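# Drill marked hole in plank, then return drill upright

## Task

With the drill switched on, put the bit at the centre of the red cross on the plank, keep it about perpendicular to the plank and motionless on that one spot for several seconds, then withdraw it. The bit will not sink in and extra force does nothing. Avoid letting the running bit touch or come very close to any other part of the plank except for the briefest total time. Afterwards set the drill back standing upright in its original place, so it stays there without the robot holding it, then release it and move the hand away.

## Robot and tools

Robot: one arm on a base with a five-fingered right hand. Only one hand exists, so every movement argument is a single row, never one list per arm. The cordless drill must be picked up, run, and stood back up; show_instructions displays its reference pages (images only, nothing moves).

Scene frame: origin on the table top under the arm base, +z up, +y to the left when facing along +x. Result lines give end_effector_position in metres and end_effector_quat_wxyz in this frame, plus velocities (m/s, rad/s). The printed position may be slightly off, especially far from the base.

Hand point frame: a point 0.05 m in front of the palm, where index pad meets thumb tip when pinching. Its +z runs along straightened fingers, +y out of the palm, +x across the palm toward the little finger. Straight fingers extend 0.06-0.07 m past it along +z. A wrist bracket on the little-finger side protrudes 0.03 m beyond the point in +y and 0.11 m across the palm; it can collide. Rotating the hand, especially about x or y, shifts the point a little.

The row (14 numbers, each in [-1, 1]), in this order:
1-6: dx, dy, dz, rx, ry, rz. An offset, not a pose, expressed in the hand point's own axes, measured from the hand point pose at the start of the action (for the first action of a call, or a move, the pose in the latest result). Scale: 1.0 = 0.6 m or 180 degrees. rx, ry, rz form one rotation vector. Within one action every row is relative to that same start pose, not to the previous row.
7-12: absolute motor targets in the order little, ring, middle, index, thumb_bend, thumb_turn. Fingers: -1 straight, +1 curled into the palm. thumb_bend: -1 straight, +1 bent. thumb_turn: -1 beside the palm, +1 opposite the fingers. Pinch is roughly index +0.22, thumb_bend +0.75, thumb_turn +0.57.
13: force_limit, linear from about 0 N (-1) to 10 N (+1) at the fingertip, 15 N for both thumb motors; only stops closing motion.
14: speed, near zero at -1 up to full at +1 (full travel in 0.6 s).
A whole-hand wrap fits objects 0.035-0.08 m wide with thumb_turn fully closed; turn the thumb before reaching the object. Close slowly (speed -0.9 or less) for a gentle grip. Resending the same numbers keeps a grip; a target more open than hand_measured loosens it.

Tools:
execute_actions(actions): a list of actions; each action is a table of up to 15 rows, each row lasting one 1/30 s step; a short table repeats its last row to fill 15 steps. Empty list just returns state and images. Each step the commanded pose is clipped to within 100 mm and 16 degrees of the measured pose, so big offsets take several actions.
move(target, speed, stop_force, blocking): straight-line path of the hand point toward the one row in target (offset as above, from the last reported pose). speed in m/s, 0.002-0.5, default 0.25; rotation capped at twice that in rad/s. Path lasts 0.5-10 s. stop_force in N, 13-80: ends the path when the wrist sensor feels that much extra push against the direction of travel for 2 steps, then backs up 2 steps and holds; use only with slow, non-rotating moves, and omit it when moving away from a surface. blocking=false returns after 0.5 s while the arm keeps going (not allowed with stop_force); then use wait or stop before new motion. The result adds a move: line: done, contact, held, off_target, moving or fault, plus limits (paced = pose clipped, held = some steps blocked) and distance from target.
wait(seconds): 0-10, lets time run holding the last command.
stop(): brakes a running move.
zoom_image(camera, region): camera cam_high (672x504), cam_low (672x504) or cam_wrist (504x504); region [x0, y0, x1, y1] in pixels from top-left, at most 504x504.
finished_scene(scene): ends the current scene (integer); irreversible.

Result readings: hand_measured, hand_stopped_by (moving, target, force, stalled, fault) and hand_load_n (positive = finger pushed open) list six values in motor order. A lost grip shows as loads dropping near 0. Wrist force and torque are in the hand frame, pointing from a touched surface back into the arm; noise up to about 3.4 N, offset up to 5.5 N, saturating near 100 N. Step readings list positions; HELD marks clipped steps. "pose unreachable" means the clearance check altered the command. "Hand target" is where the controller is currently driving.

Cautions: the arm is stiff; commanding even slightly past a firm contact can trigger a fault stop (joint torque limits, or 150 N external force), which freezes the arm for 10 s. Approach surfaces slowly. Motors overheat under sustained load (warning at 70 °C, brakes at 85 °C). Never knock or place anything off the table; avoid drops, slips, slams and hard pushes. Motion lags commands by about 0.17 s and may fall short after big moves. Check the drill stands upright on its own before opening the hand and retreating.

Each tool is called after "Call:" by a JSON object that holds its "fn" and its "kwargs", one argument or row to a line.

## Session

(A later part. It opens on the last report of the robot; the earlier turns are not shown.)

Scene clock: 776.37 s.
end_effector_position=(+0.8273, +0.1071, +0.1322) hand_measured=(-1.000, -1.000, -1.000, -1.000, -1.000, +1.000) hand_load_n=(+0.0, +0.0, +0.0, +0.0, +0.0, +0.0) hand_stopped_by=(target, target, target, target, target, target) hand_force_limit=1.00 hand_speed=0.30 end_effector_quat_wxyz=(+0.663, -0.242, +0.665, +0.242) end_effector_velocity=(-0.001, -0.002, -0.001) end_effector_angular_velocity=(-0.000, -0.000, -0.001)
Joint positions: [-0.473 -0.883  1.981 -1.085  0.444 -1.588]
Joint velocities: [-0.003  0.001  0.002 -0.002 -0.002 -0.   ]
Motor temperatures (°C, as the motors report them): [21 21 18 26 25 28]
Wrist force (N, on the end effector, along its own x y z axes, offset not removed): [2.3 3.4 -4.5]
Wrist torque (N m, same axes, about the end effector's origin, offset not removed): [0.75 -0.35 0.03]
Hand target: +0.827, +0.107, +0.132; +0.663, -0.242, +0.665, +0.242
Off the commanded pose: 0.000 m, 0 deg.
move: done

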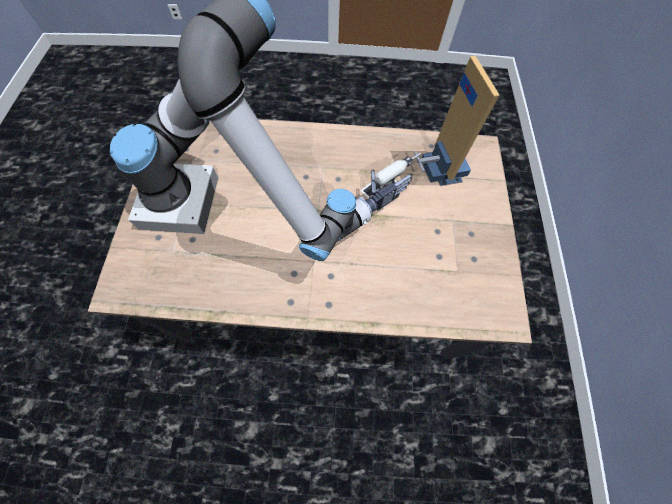

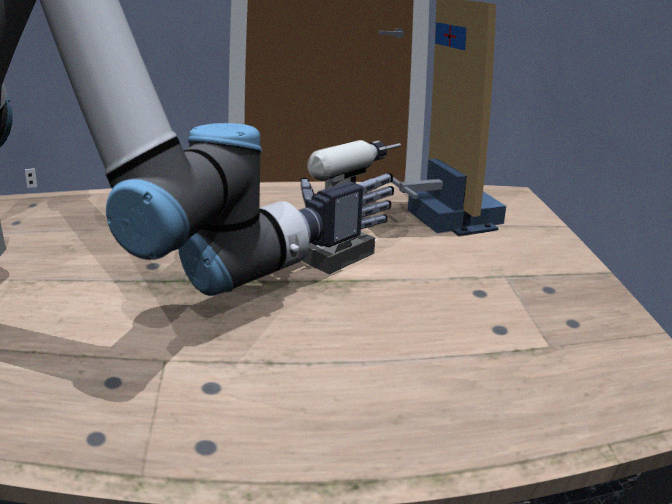

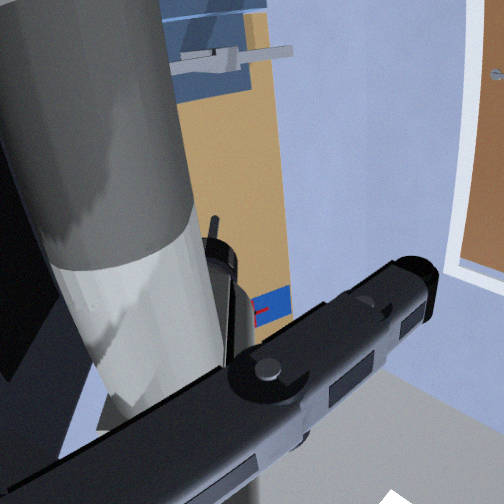

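Call:
{"fn": "move", "kwargs": {
  "target": [0,-0.02,-0.06,0,0,0,-1,-1,-1,-1,-1,1,1,0.3],
  "speed": 0.03
}}

Call:
{"fn": "zoom_image", "kwargs": {
  "camera": "cam_low",
  "region": [260,80,440,280]
}}

Scene clock: 782.33 s.
end_effector_position=(+0.8075, +0.0749, +0.1323) hand_measured=(-1.000, -1.000, -1.000, -1.000, -1.000, +1.000) hand_load_n=(+0.0, +0.0, +0.0, +0.0, +0.0, +0.0) hand_stopped_by=(target, target, target, target, target, target) hand_force_limit=1.00 hand_speed=0.30 end_effector_quat_wxyz=(+0.663, -0.242, +0.665, +0.242) end_effector_velocity=(-0.001, -0.001, -0.000) end_effector_angular_velocity=(+0.001, +0.002, +0.000)
Joint positions: [-0.532 -0.894  2.009 -1.1    0.385 -1.59 ]
Joint velocities: [-0.003 -0.     0.001  0.    -0.003  0.   ]
Motor temperatures (°C, as the motors report them): [21 21 18 26 25 28]
Wrist force (N, on the end effector, along its own x y z axes, offset not removed): [-4.0 1.8 -3.3]
Wrist torque (N m, same axes, about the end effector's origin, offset not removed): [0.43 0.68 -0.27]
Hand target: +0.807, +0.075, +0.132; +0.663, -0.242, +0.665, +0.242
Off the commanded pose: 0.000 m, 0 deg.
move: done

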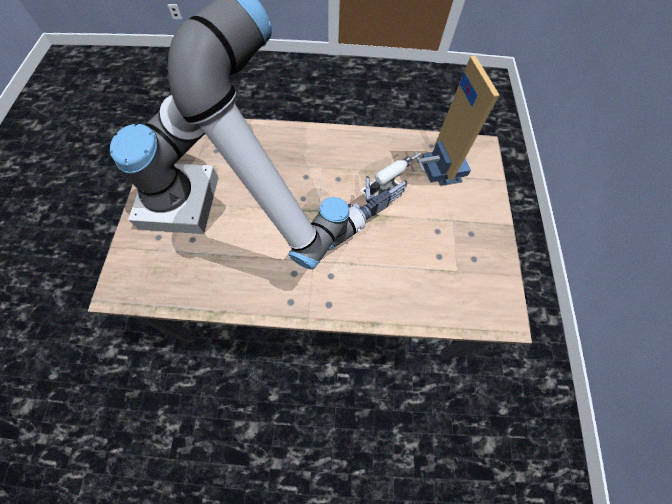

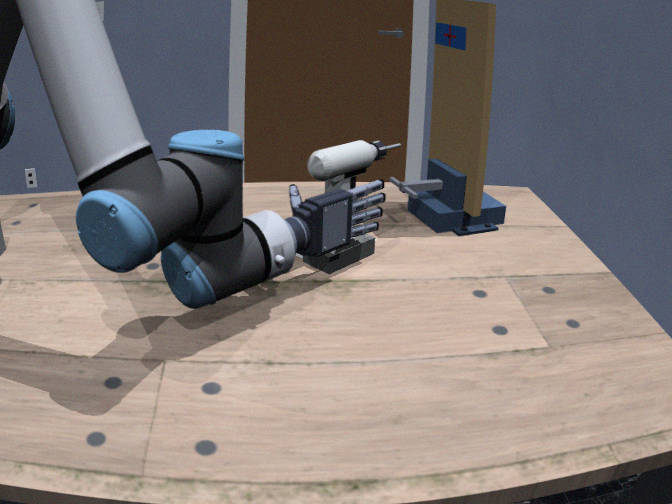

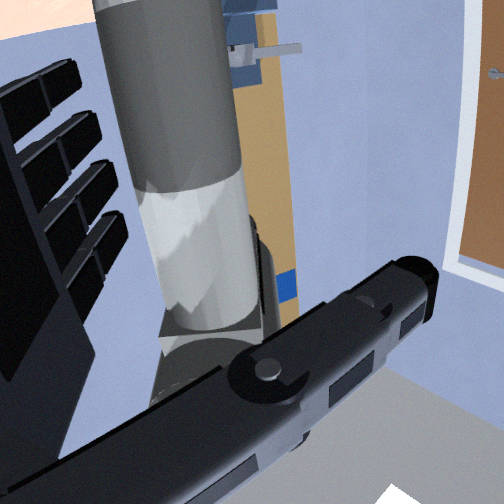

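Region (260, 80, 440, 280) of cam_low's 672x504 image, scaled by 2.520, with more detail than that image has; it fills the left 454 columns of this view, and the rest is white.

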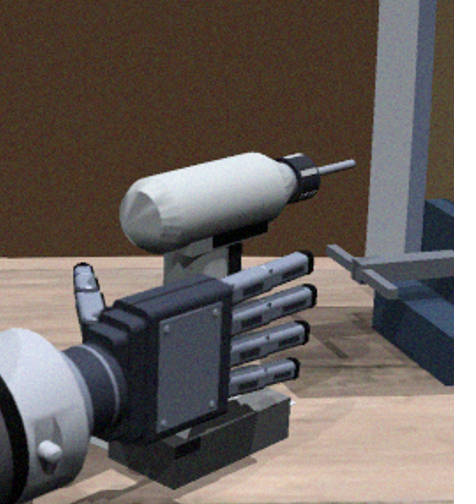

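Call:
{"fn": "move", "kwargs": {
  "target": [0,0,-0.2,0,0,0,-1,-1,-1,-1,-1,1,1,0.3],
  "speed": 0.08
}}

Call:
{"fn": "move", "kwargs": {
  "target": [-0.15,-0.1,-0.05,0.1,0,0,-1,-1,-1,-1,-1,1,1,0.3],
  "speed": 0.15
}}

Call:
{"fn": "zoom_image", "kwargs": {
  "camera": "cam_low",
  "region": [260,80,440,280]
}}

Scene clock: 796.13 s.
end_effector_position=(+0.7158, -0.0020, +0.1328) hand_measured=(-1.000, -1.000, -1.000, -1.000, -1.000, +1.000) hand_load_n=(+0.0, +0.0, +0.0, +0.0, +0.0, +0.0) hand_stopped_by=(target, target, target, target, target, target) hand_force_limit=1.00 hand_speed=0.30 end_effector_quat_wxyz=(+0.664, -0.242, +0.665, +0.242) end_effector_velocity=(-0.001, -0.001, +0.001) end_effector_angular_velocity=(-0.001, -0.002, -0.001)
Joint positions: [-0.723 -0.945  2.139 -1.166  0.194 -1.603]
Joint velocities: [-0.003 -0.003  0.002 -0.001 -0.002 -0.   ]
Motor temperatures (°C, as the motors report them): [21 21 18 26 25 28]
Wrist force (N, on the end effector, along its own x y z axes, offset not removed): [1.9 -0.7 2.6]
Wrist torque (N m, same axes, about the end effector's origin, offset not removed): [-0.23 -0.60 0.15]
Hand target: +0.716, -0.002, +0.133; +0.664, -0.242, +0.665, +0.242
Off the commanded pose: 0.000 m, 0 deg.
move: done

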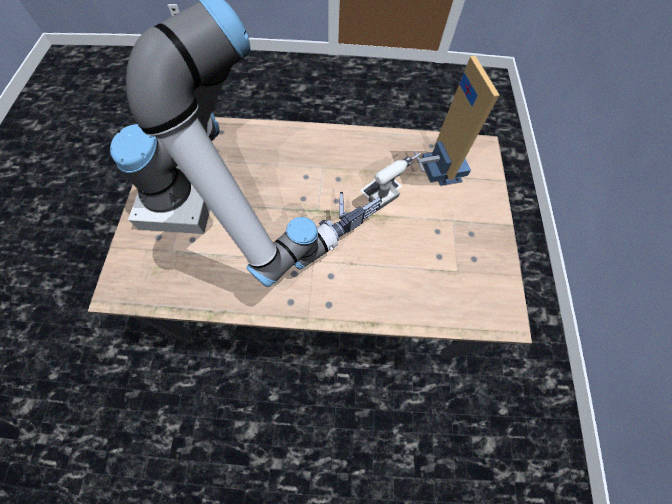

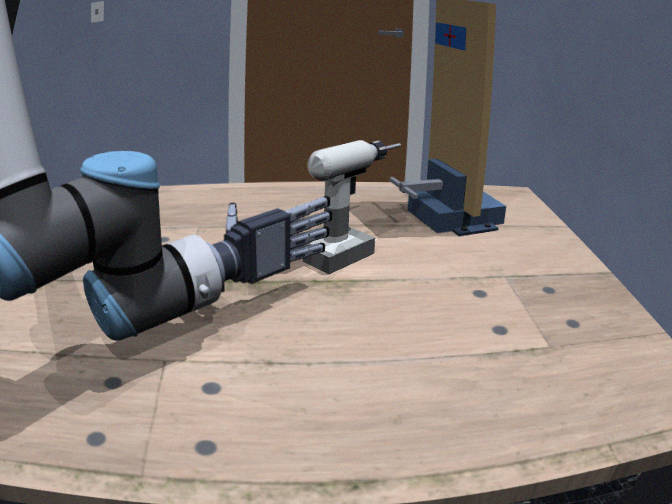

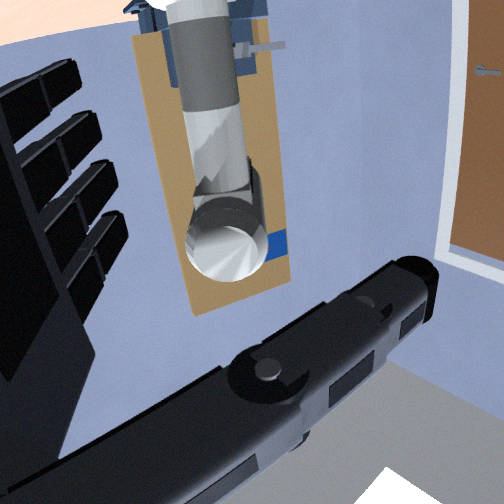

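Scene clock: 797.67 s.
end_effector_position=(+0.7315, -0.0671, +0.2226) hand_measured=(-1.000, -1.000, -1.000, -1.000, -1.000, +1.000) hand_load_n=(+0.0, +0.0, +0.0, +0.0, +0.0, +0.0) hand_stopped_by=(target, target, target, target, target, target) hand_force_limit=1.00 hand_speed=0.30 end_effector_quat_wxyz=(+0.693, -0.135, +0.695, +0.135) end_effector_velocity=(+0.000, -0.001, +0.000) end_effector_angular_velocity=(+0.000, +0.002, -0.006)
Joint positions: [-0.779 -1.144  2.219 -1.068  0.452 -1.583]
Joint velocities: [-0.001 -0.001  0.     0.004  0.005 -0.002]
Motor temperatures (°C, as the motors report them): [21 21 18 26 25 28]
Wrist force (N, on the end effector, along its own x y z axes, offset not removed): [-0.5 4.0 -1.8]
Wrist torque (N m, same axes, about the end effector's origin, offset not removed): [0.77 -0.02 0.17]
Hand target: +0.732, -0.067, +0.223; +0.693, -0.135, +0.695, +0.135
Off the commanded pose: 0.000 m, 0 deg.
move: done

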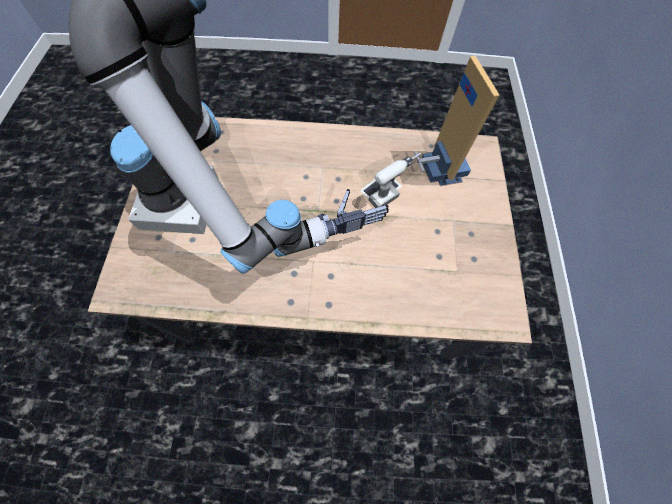

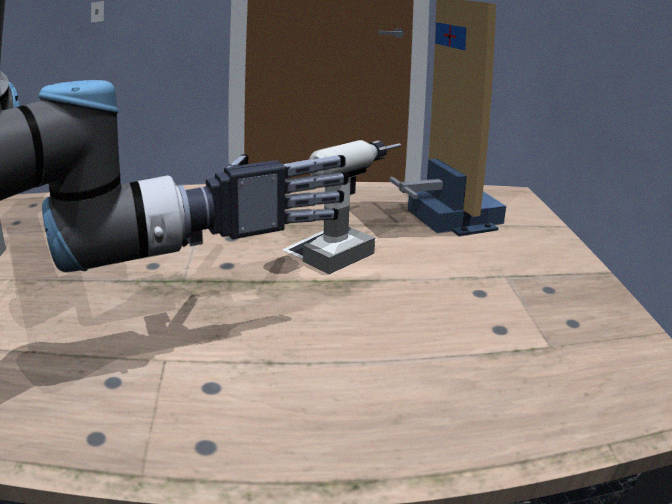

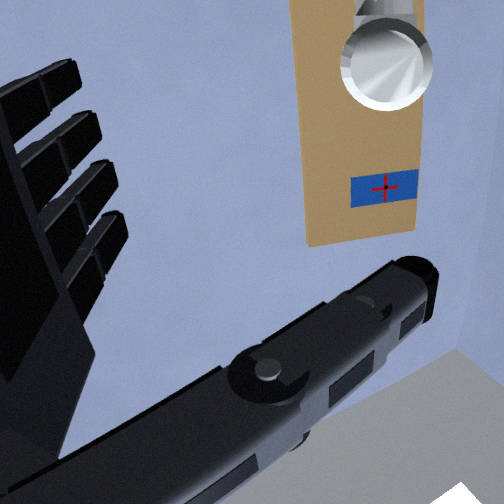

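Region (260, 80, 440, 280) of cam_low's 672x504 image, scaled by 2.520, with more detail than that image has; it fills the left 454 columns of this view, and the rest is white.

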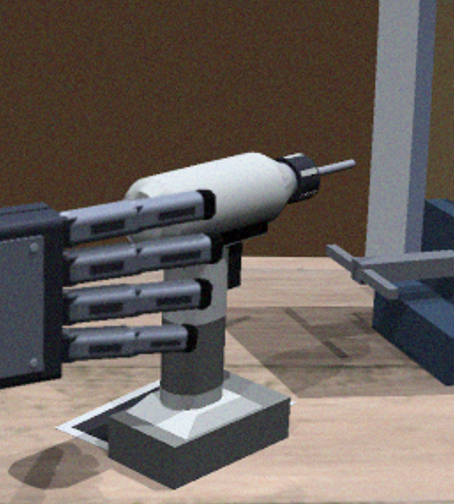

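Call:
{"fn": "move", "kwargs": {
  "target": [-0.05,-0.15,-0.15,0,0,0,-1,-1,-1,-1,-1,1,1,0.3],
  "speed": 0.15
}}

Call:
{"fn": "zoom_image", "kwargs": {
  "camera": "cam_high",
  "region": [340,130,440,230]
}}

Call:
{"fn": "zoom_image", "kwargs": {
  "camera": "cam_low",
  "region": [270,190,400,290]
}}

Scene clock: 807.37 s.
end_effector_position=(+0.6820, -0.1840, +0.2529) hand_measured=(-1.000, -1.000, -1.000, -1.000, -1.000, +1.000) hand_load_n=(+0.0, +0.0, +0.0, +0.0, +0.0, +0.0) hand_stopped_by=(target, target, target, target, target, target) hand_force_limit=1.00 hand_speed=0.30 end_effector_quat_wxyz=(+0.693, -0.135, +0.695, +0.135) end_effector_velocity=(-0.001, -0.002, +0.001) end_effector_angular_velocity=(-0.002, -0.001, -0.001)
Joint positions: [-0.994 -1.18   2.179 -0.988  0.236 -1.587]
Joint velocities: [-0.003 -0.002 -0.002  0.005 -0.002 -0.003]
Motor temperatures (°C, as the motors report them): [21 21 18 26 25 28]
Wrist force (N, on the end effector, along its own x y z axes, offset not removed): [-1.0 5.2 -2.4]
Wrist torque (N m, same axes, about the end effector's origin, offset not removed): [0.80 -0.05 0.02]
Hand target: +0.682, -0.184, +0.253; +0.693, -0.135, +0.695, +0.135
Off the commanded pose: 0.000 m, 0 deg.
move: done

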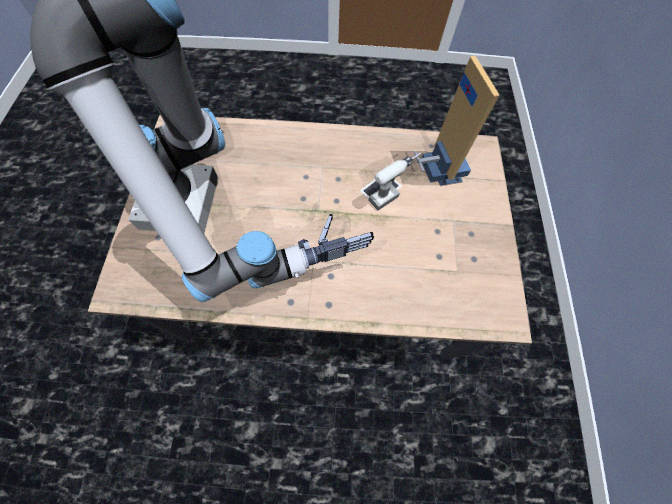

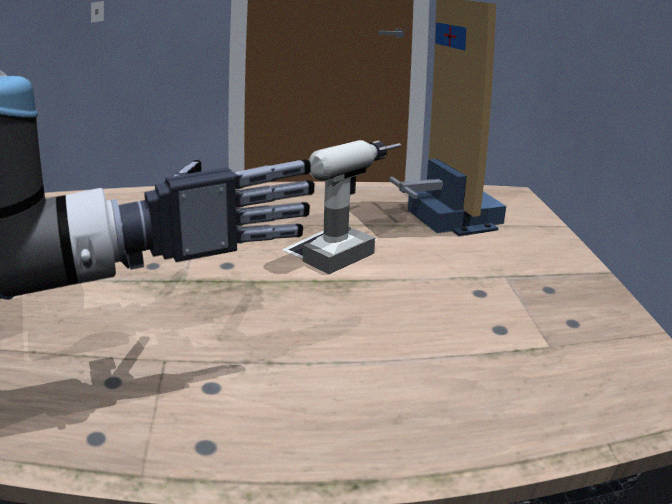

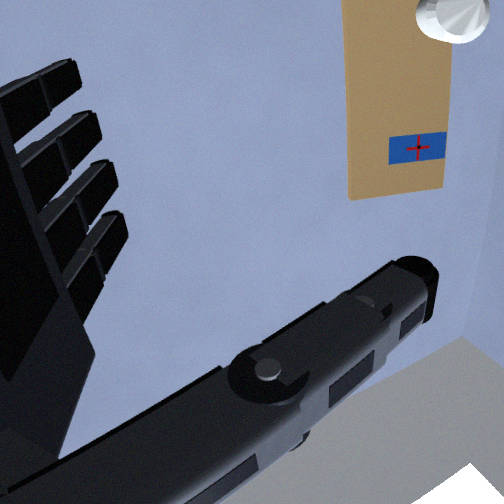

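Region (340, 130, 440, 230) of cam_high's 672x504 image, scaled by 5.040, with more detail than that image has.

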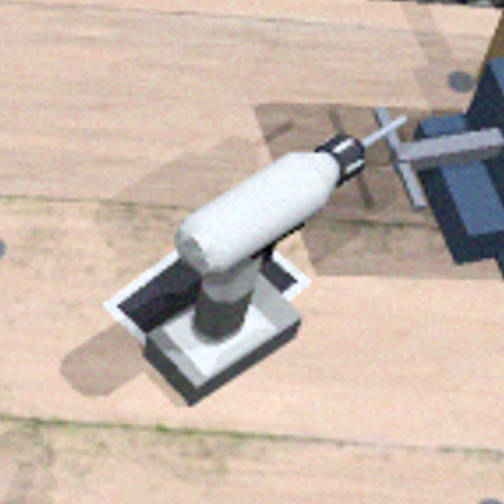

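Region (270, 190, 400, 290) of cam_low's 672x504 image, scaled by 3.877, with more detail than that image has; it fills the top 388 rows of this view, and the rest is white.

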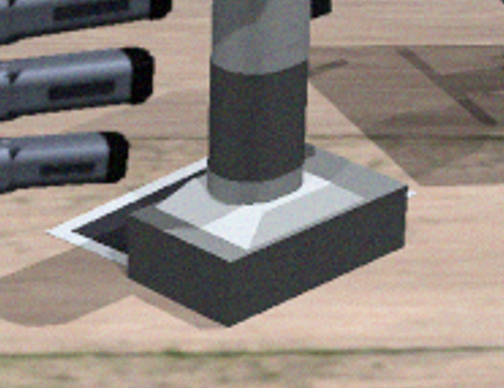

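Call:
{"fn": "move", "kwargs": {
  "target": [0.2,0.26,0.166,-0.1,0,0,-1,-1,-1,-1,-1,1,1,0.3],
  "speed": 0.12
}}

Call:
{"fn": "move", "kwargs": {
  "target": [0,0,0.2,0,0,0,-1,-1,-1,-1,-1,1,1,0.3],
  "speed": 0.06
}}

Call:
{"fn": "move", "kwargs": {
  "target": [0,0.022,0.06,0,0,0,-1,-1,-1,-1,-1,1,1,0.3],
  "speed": 0.03
}}

Scene clock: 825.40 s.
end_effector_position=(+0.7155, -0.0024, +0.1327) hand_measured=(-1.000, -1.000, -1.000, -1.000, -1.000, +1.000) hand_load_n=(+0.0, +0.0, +0.0, +0.0, +0.0, +0.0) hand_stopped_by=(target, target, target, target, target, target) hand_force_limit=1.00 hand_speed=0.30 end_effector_quat_wxyz=(+0.664, -0.242, +0.665, +0.242) end_effector_velocity=(+0.001, +0.001, -0.001) end_effector_angular_velocity=(-0.000, -0.001, +0.003)
Joint positions: [-0.724 -0.945  2.139 -1.167  0.193 -1.602]
Joint velocities: [ 0.003  0.002 -0.001 -0.004 -0.     0.002]
Motor temperatures (°C, as the motors report them): [21 21 18 26 25 28]
Wrist force (N, on the end effector, along its own x y z axes, offset not removed): [-0.2 2.2 -4.8]
Wrist torque (N m, same axes, about the end effector's origin, offset not removed): [0.52 -0.01 -0.20]
Hand target: +0.716, -0.002, +0.133; +0.664, -0.242, +0.665, +0.242
Off the commanded pose: 0.000 m, 0 deg.
move: done

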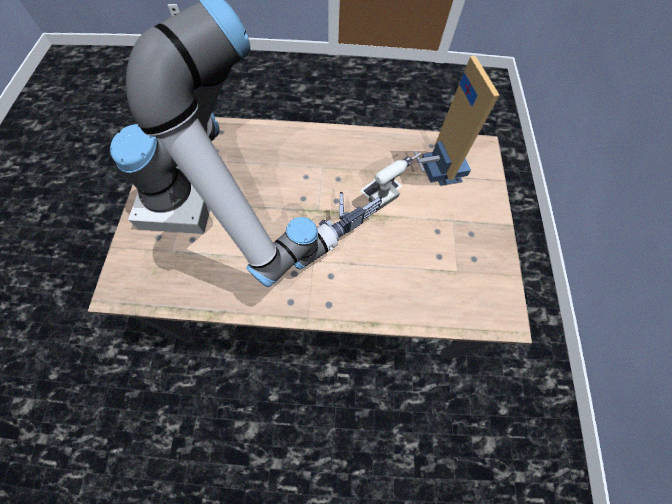

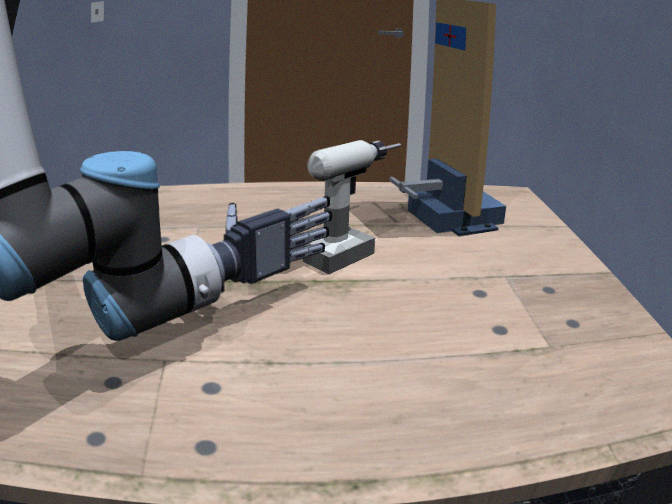

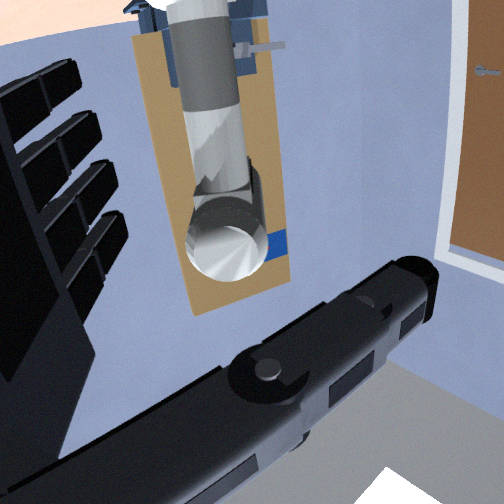

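Scene clock: 827.80 s.
end_effector_position=(+0.8072, +0.0746, +0.1323) hand_measured=(-1.000, -1.000, -1.000, -1.000, -1.000, +1.000) hand_load_n=(+0.0, +0.0, +0.0, +0.0, +0.0, +0.0) hand_stopped_by=(target, target, target, target, target, target) hand_force_limit=1.00 hand_speed=0.30 end_effector_quat_wxyz=(+0.663, -0.242, +0.665, +0.242) end_effector_velocity=(+0.001, +0.001, +0.000) end_effector_angular_velocity=(+0.001, +0.001, -0.001)
Joint positions: [-0.532 -0.894  2.009 -1.1    0.384 -1.589]
Joint velocities: [ 0.002  0.001 -0.002  0.003  0.003  0.001]
Motor temperatures (°C, as the motors report them): [21 21 18 26 25 28]
Wrist force (N, on the end effector, along its own x y z axes, offset not removed): [0.9 -2.3 -3.5]
Wrist torque (N m, same axes, about the end effector's origin, offset not removed): [-0.12 -0.12 0.03]
Hand target: +0.807, +0.075, +0.132; +0.663, -0.242, +0.665, +0.242
Off the commanded pose: 0.000 m, 0 deg.
move: done

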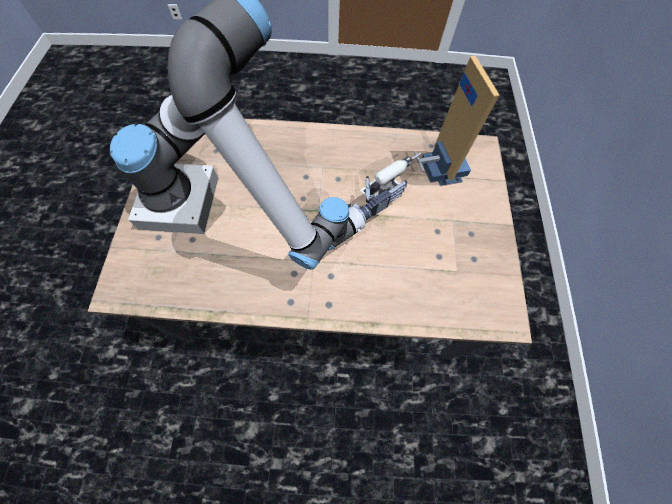

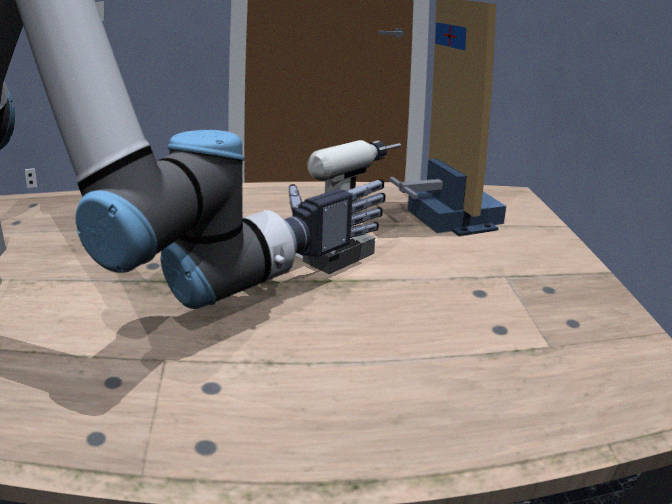

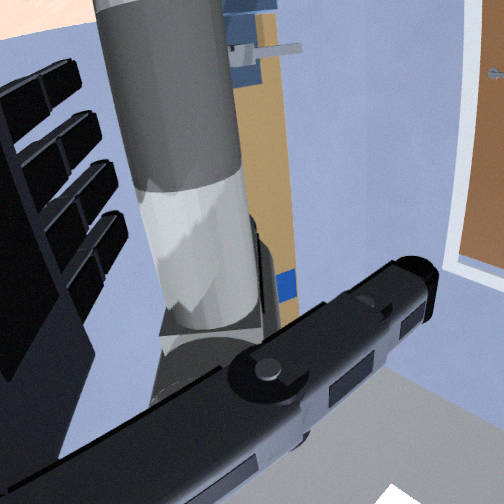

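Scene clock: 829.40 s.
end_effector_position=(+0.8262, +0.1077, +0.1322) hand_measured=(-1.000, -1.000, -1.000, -1.000, -1.000, +1.000) hand_load_n=(+0.0, +0.0, +0.0, +0.0, +0.0, +0.0) hand_stopped_by=(target, target, target, target, target, target) hand_force_limit=1.00 hand_speed=0.30 end_effector_quat_wxyz=(+0.663, -0.242, +0.665, +0.242) end_effector_velocity=(+0.001, +0.002, -0.001) end_effector_angular_velocity=(+0.001, +0.003, -0.000)
Joint positions: [-0.473 -0.884  1.984 -1.087  0.444 -1.587]
Joint velocities: [ 0.003  0.002 -0.001  0.002  0.003  0.   ]
Motor temperatures (°C, as the motors report them): [21 21 18 26 25 28]
Wrist force (N, on the end effector, along its own x y z axes, offset not removed): [-1.6 2.8 -2.2]
Wrist torque (N m, same axes, about the end effector's origin, offset not removed): [0.50 0.43 -0.36]
Hand target: +0.826, +0.108, +0.132; +0.663, -0.242, +0.665, +0.242
Off the commanded pose: 0.000 m, 0 deg.
move: done

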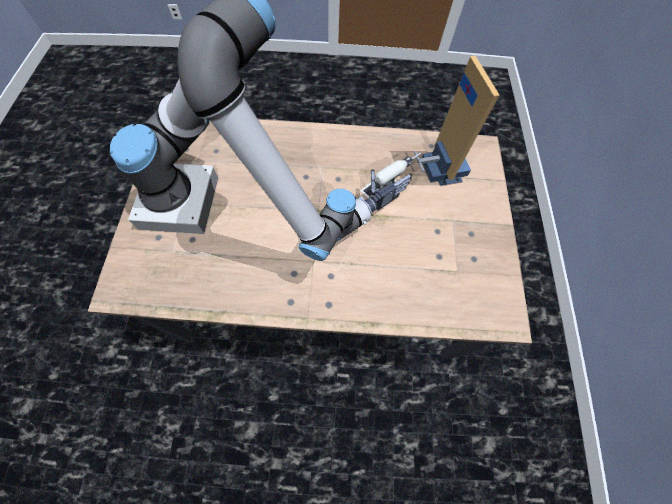

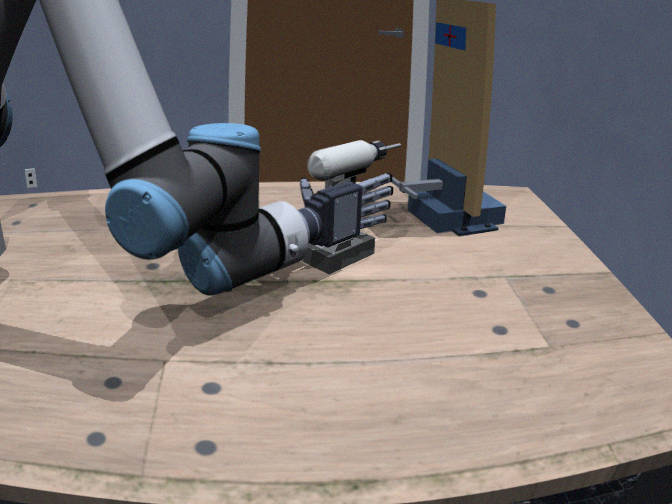

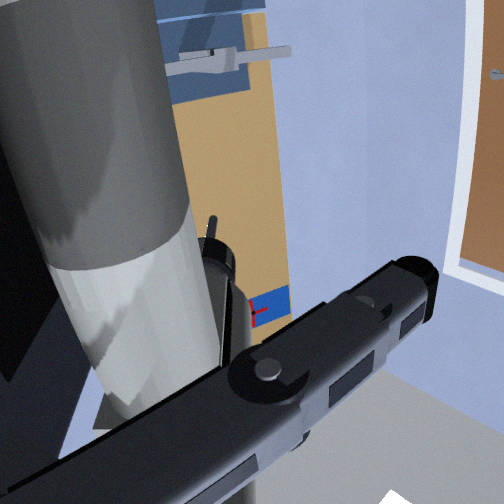

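Call:
{"fn": "move", "kwargs": {
  "target": [0,0.008,0.03,0,0,0,-1,-1,-1,-1,-1,1,1,0.3],
  "speed": 0.015
}}

Call:
{"fn": "execute_actions", "kwargs": {
  "actions": [
    [[0,0,0,0,0,0,1,1,1,0.2,0.4,1,1,0]],
    [[0,0,0,0,0,0,1,1,1,0.2,0.4,1,1,0]],
    [[0,0,0,0,0,0,1,1,1,0.2,0.4,1,1,0]]
  ]
}}

Call:
{"fn": "move", "kwargs": {
  "target": [-0.03,0,0,0,0,0,1,1,1,0.2,0.4,1,1,0],
  "speed": 0.03
}}

Call:
{"fn": "move", "kwargs": {
  "target": [0,0.075,0.03,0,0,0,1,1,1,0.2,0.4,1,1,0],
  "speed": 0.04
}}

Call:
{"fn": "zoom_image", "kwargs": {
  "camera": "cam_low",
  "region": [260,80,440,280]
}}

Call:
{"fn": "zoom_image", "kwargs": {
  "camera": "cam_high",
  "region": [340,130,440,230]
}}

Scene clock: 861.37 s.
end_effector_position=(+0.8368, +0.1228, +0.1321) hand_measured=(-1.000, -1.000, -1.000, -1.000, -1.000, +1.000) hand_load_n=(+0.0, +0.0, +0.0, +0.0, +0.0, +0.0) hand_stopped_by=(target, target, target, target, target, target) hand_force_limit=1.00 hand_speed=0.30 end_effector_quat_wxyz=(+0.663, -0.242, +0.665, +0.242) end_effector_velocity=(+0.001, +0.001, +0.000) end_effector_angular_velocity=(+0.000, -0.000, +0.000)
Joint positions: [-0.445 -0.877  1.967 -1.078  0.472 -1.587]
Joint velocities: [ 0.003  0.    -0.002  0.001  0.002  0.   ]
Motor temperatures (°C, as the motors report them): [21 21 18 26 25 28]
Wrist force (N, on the end effector, along its own x y z axes, offset not removed): [-0.5 0.2 -2.5]
Wrist torque (N m, same axes, about the end effector's origin, offset not removed): [0.39 0.01 0.02]
Hand target: +0.837, +0.123, +0.132; +0.663, -0.242, +0.665, +0.242
Off the commanded pose: 0.000 m, 0 deg.
move: done

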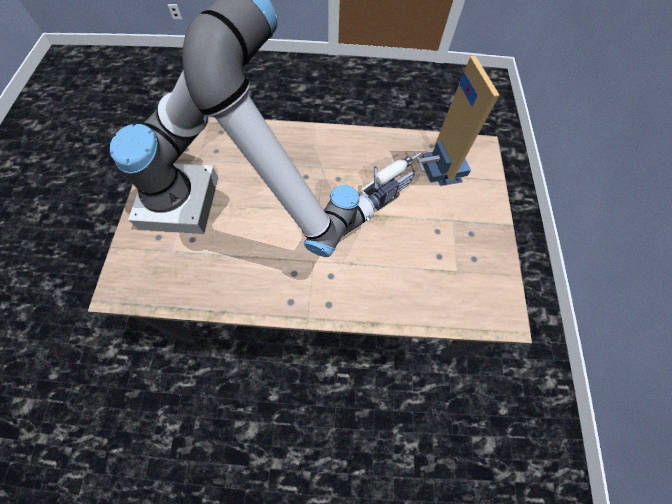

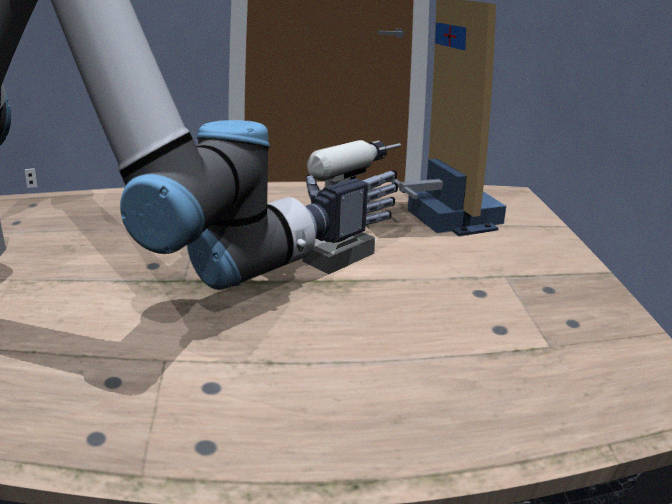

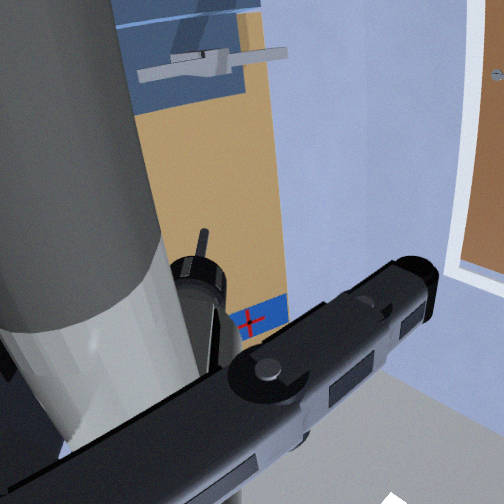

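Scene clock: 862.87 s.
end_effector_position=(+0.8368, +0.1229, +0.1321) hand_measured=(+0.892, +0.876, +0.588, +0.200, +0.044, +1.000) hand_load_n=(+12.5, +11.0, +11.0, +0.0, +16.0, +2.5) hand_stopped_by=(force, force, force, target, force, target) hand_force_limit=1.00 hand_speed=0.00 end_effector_quat_wxyz=(+0.663, -0.242, +0.665, +0.242) end_effector_velocity=(+0.000, -0.000, +0.001) end_effector_angular_velocity=(-0.001, -0.002, +0.000)
Joint positions: [-0.445 -0.877  1.967 -1.078  0.472 -1.587]
Joint velocities: [-0.    -0.002  0.    -0.    -0.    -0.   ]
Motor temperatures (°C, as the motors report them): [21 21 18 26 25 28]
Wrist force (N, on the end effector, along its own x y z axes, offset not removed): [-3.3 1.0 -1.0]
Wrist torque (N m, same axes, about the end effector's origin, offset not removed): [0.05 -0.36 -0.04]
Hand target: +0.837, +0.123, +0.132; +0.663, -0.242, +0.665, +0.242
Off the commanded pose: 0.000 m, 0 deg.
Step readings (end_effector_position; steps 1 to 15: 1st action; 16 to 30: 2nd action; 31 to 45: 3rd action):
0: (+0.8368, +0.1228, +0.1321)
1: (+0.8368, +0.1229, +0.1321)
2: (+0.8368, +0.1229, +0.1321)
4: (+0.8368, +0.1229, +0.1321)
8: (+0.8368, +0.1229, +0.1321)
15: (+0.8368, +0.1229, +0.1321)
16: (+0.8368, +0.1229, +0.1321)
17: (+0.8368, +0.1229, +0.1321)
19: (+0.8368, +0.1229, +0.1321)
23: (+0.8368, +0.1229, +0.1321)
30: (+0.8368, +0.1229, +0.1321)
31: (+0.8368, +0.1229, +0.1321)
32: (+0.8368, +0.1229, +0.1321)
34: (+0.8368, +0.1229, +0.1321)
38: (+0.8368, +0.1229, +0.1321)
45: end_effector_position above

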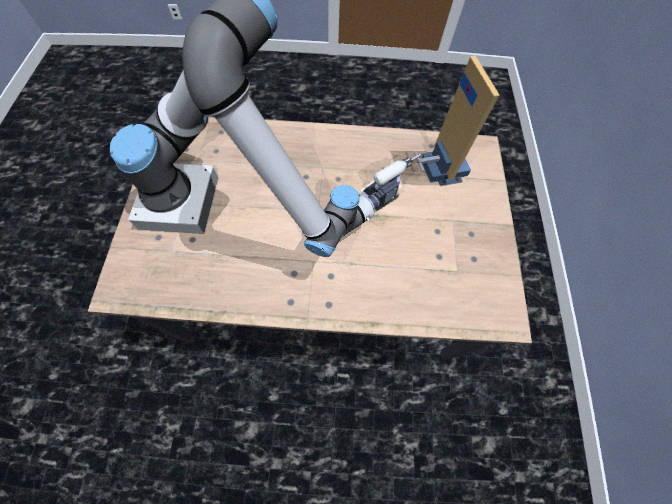

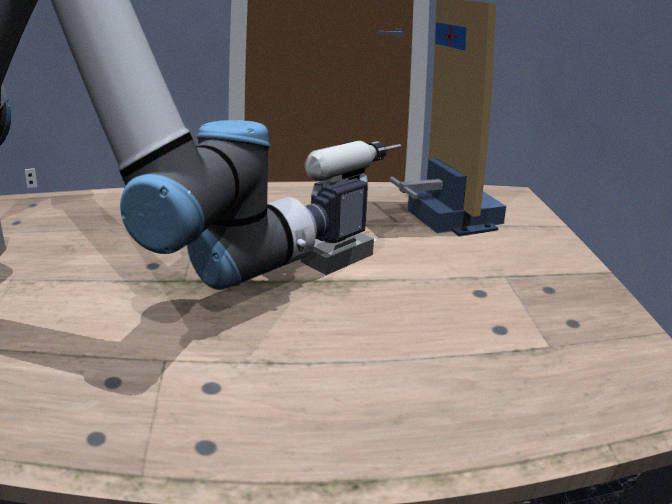

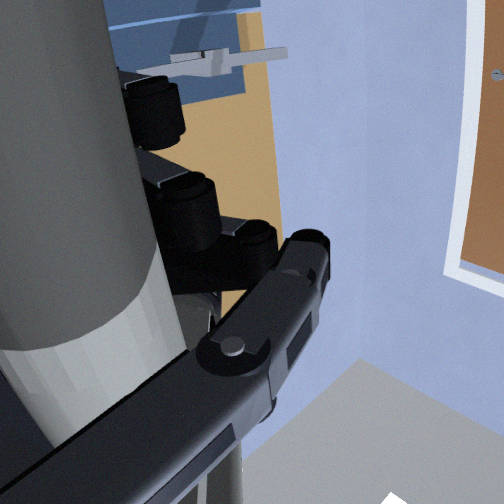

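Scene clock: 863.80 s.
end_effector_position=(+0.8368, +0.1229, +0.1499) hand_measured=(+0.892, +0.878, +0.588, +0.200, +0.044, +1.000) hand_load_n=(+0.5, +5.5, +11.5, +0.0, +15.5, +1.5) hand_stopped_by=(force, force, force, target, force, target) hand_force_limit=1.00 hand_speed=0.00 end_effector_quat_wxyz=(+0.663, -0.242, +0.665, +0.242) end_effector_velocity=(+0.001, -0.000, +0.003) end_effector_angular_velocity=(-0.001, -0.001, -0.002)
Joint positions: [-0.445 -0.904  1.968 -1.051  0.472 -1.587]
Joint velocities: [-0.    -0.005  0.     0.003  0.001  0.   ]
Motor temperatures (°C, as the motors report them): [21 21 18 26 25 28]
Wrist force (N, on the end effector, along its own x y z axes, offset not removed): [13.5 3.8 -0.5]
Wrist torque (N m, same axes, about the end effector's origin, offset not removed): [0.61 -1.10 0.61]
Hand target: +0.837, +0.123, +0.150; +0.663, -0.242, +0.665, +0.242
Off the commanded pose: 0.000 m, 0 deg.
move: done

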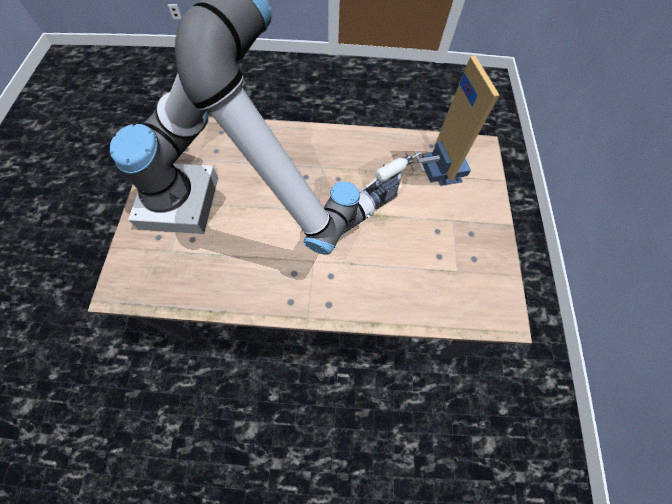

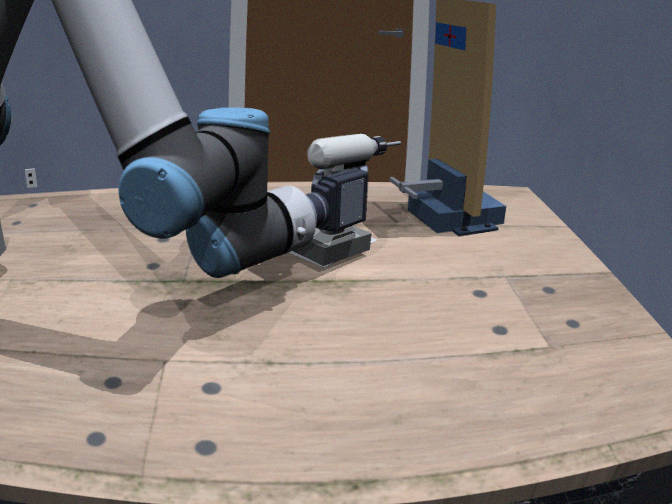

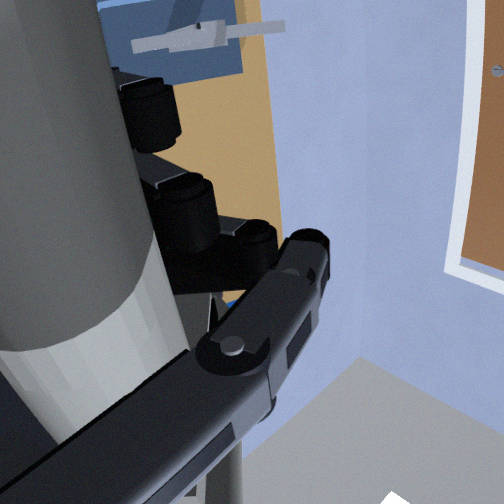

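Scene clock: 865.37 s.
end_effector_position=(+0.8217, +0.1687, +0.1499) hand_measured=(+0.892, +0.878, +0.588, +0.200, +0.044, +1.000) hand_load_n=(+0.5, +5.5, +11.5, +0.0, +15.5, +1.5) hand_stopped_by=(force, force, force, target, force, target) hand_force_limit=1.00 hand_speed=0.00 end_effector_quat_wxyz=(+0.663, -0.242, +0.665, +0.242) end_effector_velocity=(-0.001, +0.002, -0.001) end_effector_angular_velocity=(+0.001, +0.002, +0.001)
Joint positions: [-0.387 -0.921  2.01  -1.077  0.53  -1.585]
Joint velocities: [ 0.002  0.     0.001  0.001  0.001 -0.   ]
Motor temperatures (°C, as the motors report them): [21 21 18 26 25 28]
Wrist force (N, on the end effector, along its own x y z axes, offset not removed): [11.1 2.6 -4.3]
Wrist torque (N m, same axes, about the end effector's origin, offset not removed): [0.60 -0.47 0.30]
Hand target: +0.822, +0.169, +0.150; +0.663, -0.242, +0.665, +0.242
Off the commanded pose: 0.000 m, 0 deg.
move: done

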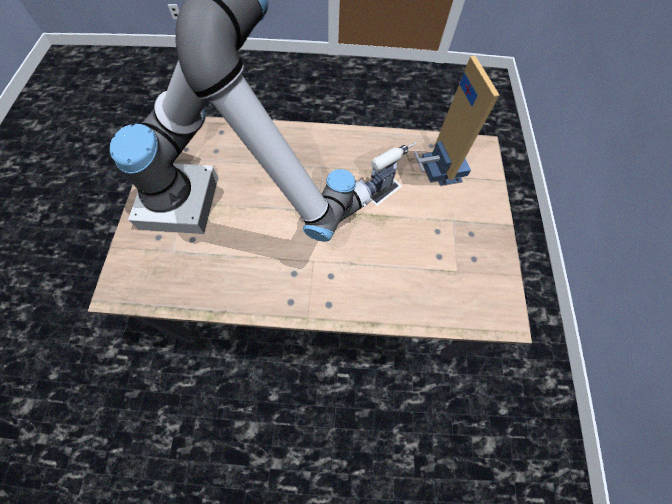

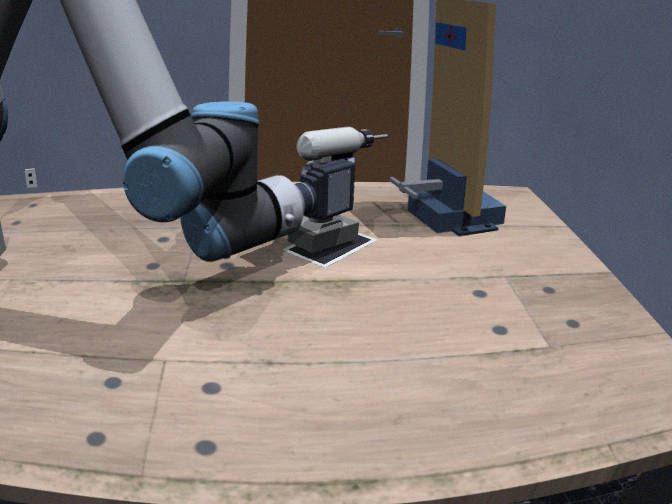

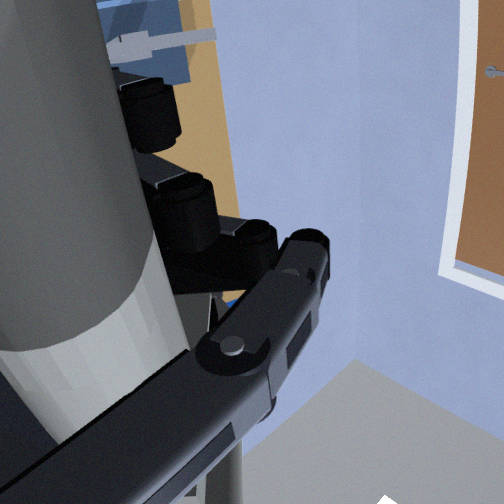

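Region (260, 80, 440, 280) of cam_low's 672x504 image, scaled by 2.520, with more detail than that image has; it fills the left 454 columns of this view, and the rest is white.

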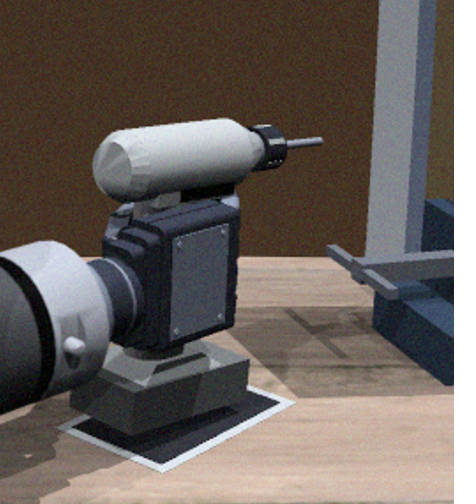

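Region (340, 130, 440, 230) of cam_high's 672x504 image, scaled by 5.040, with more detail than that image has.

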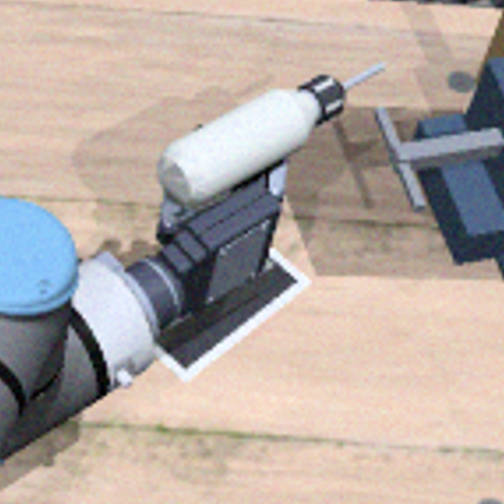

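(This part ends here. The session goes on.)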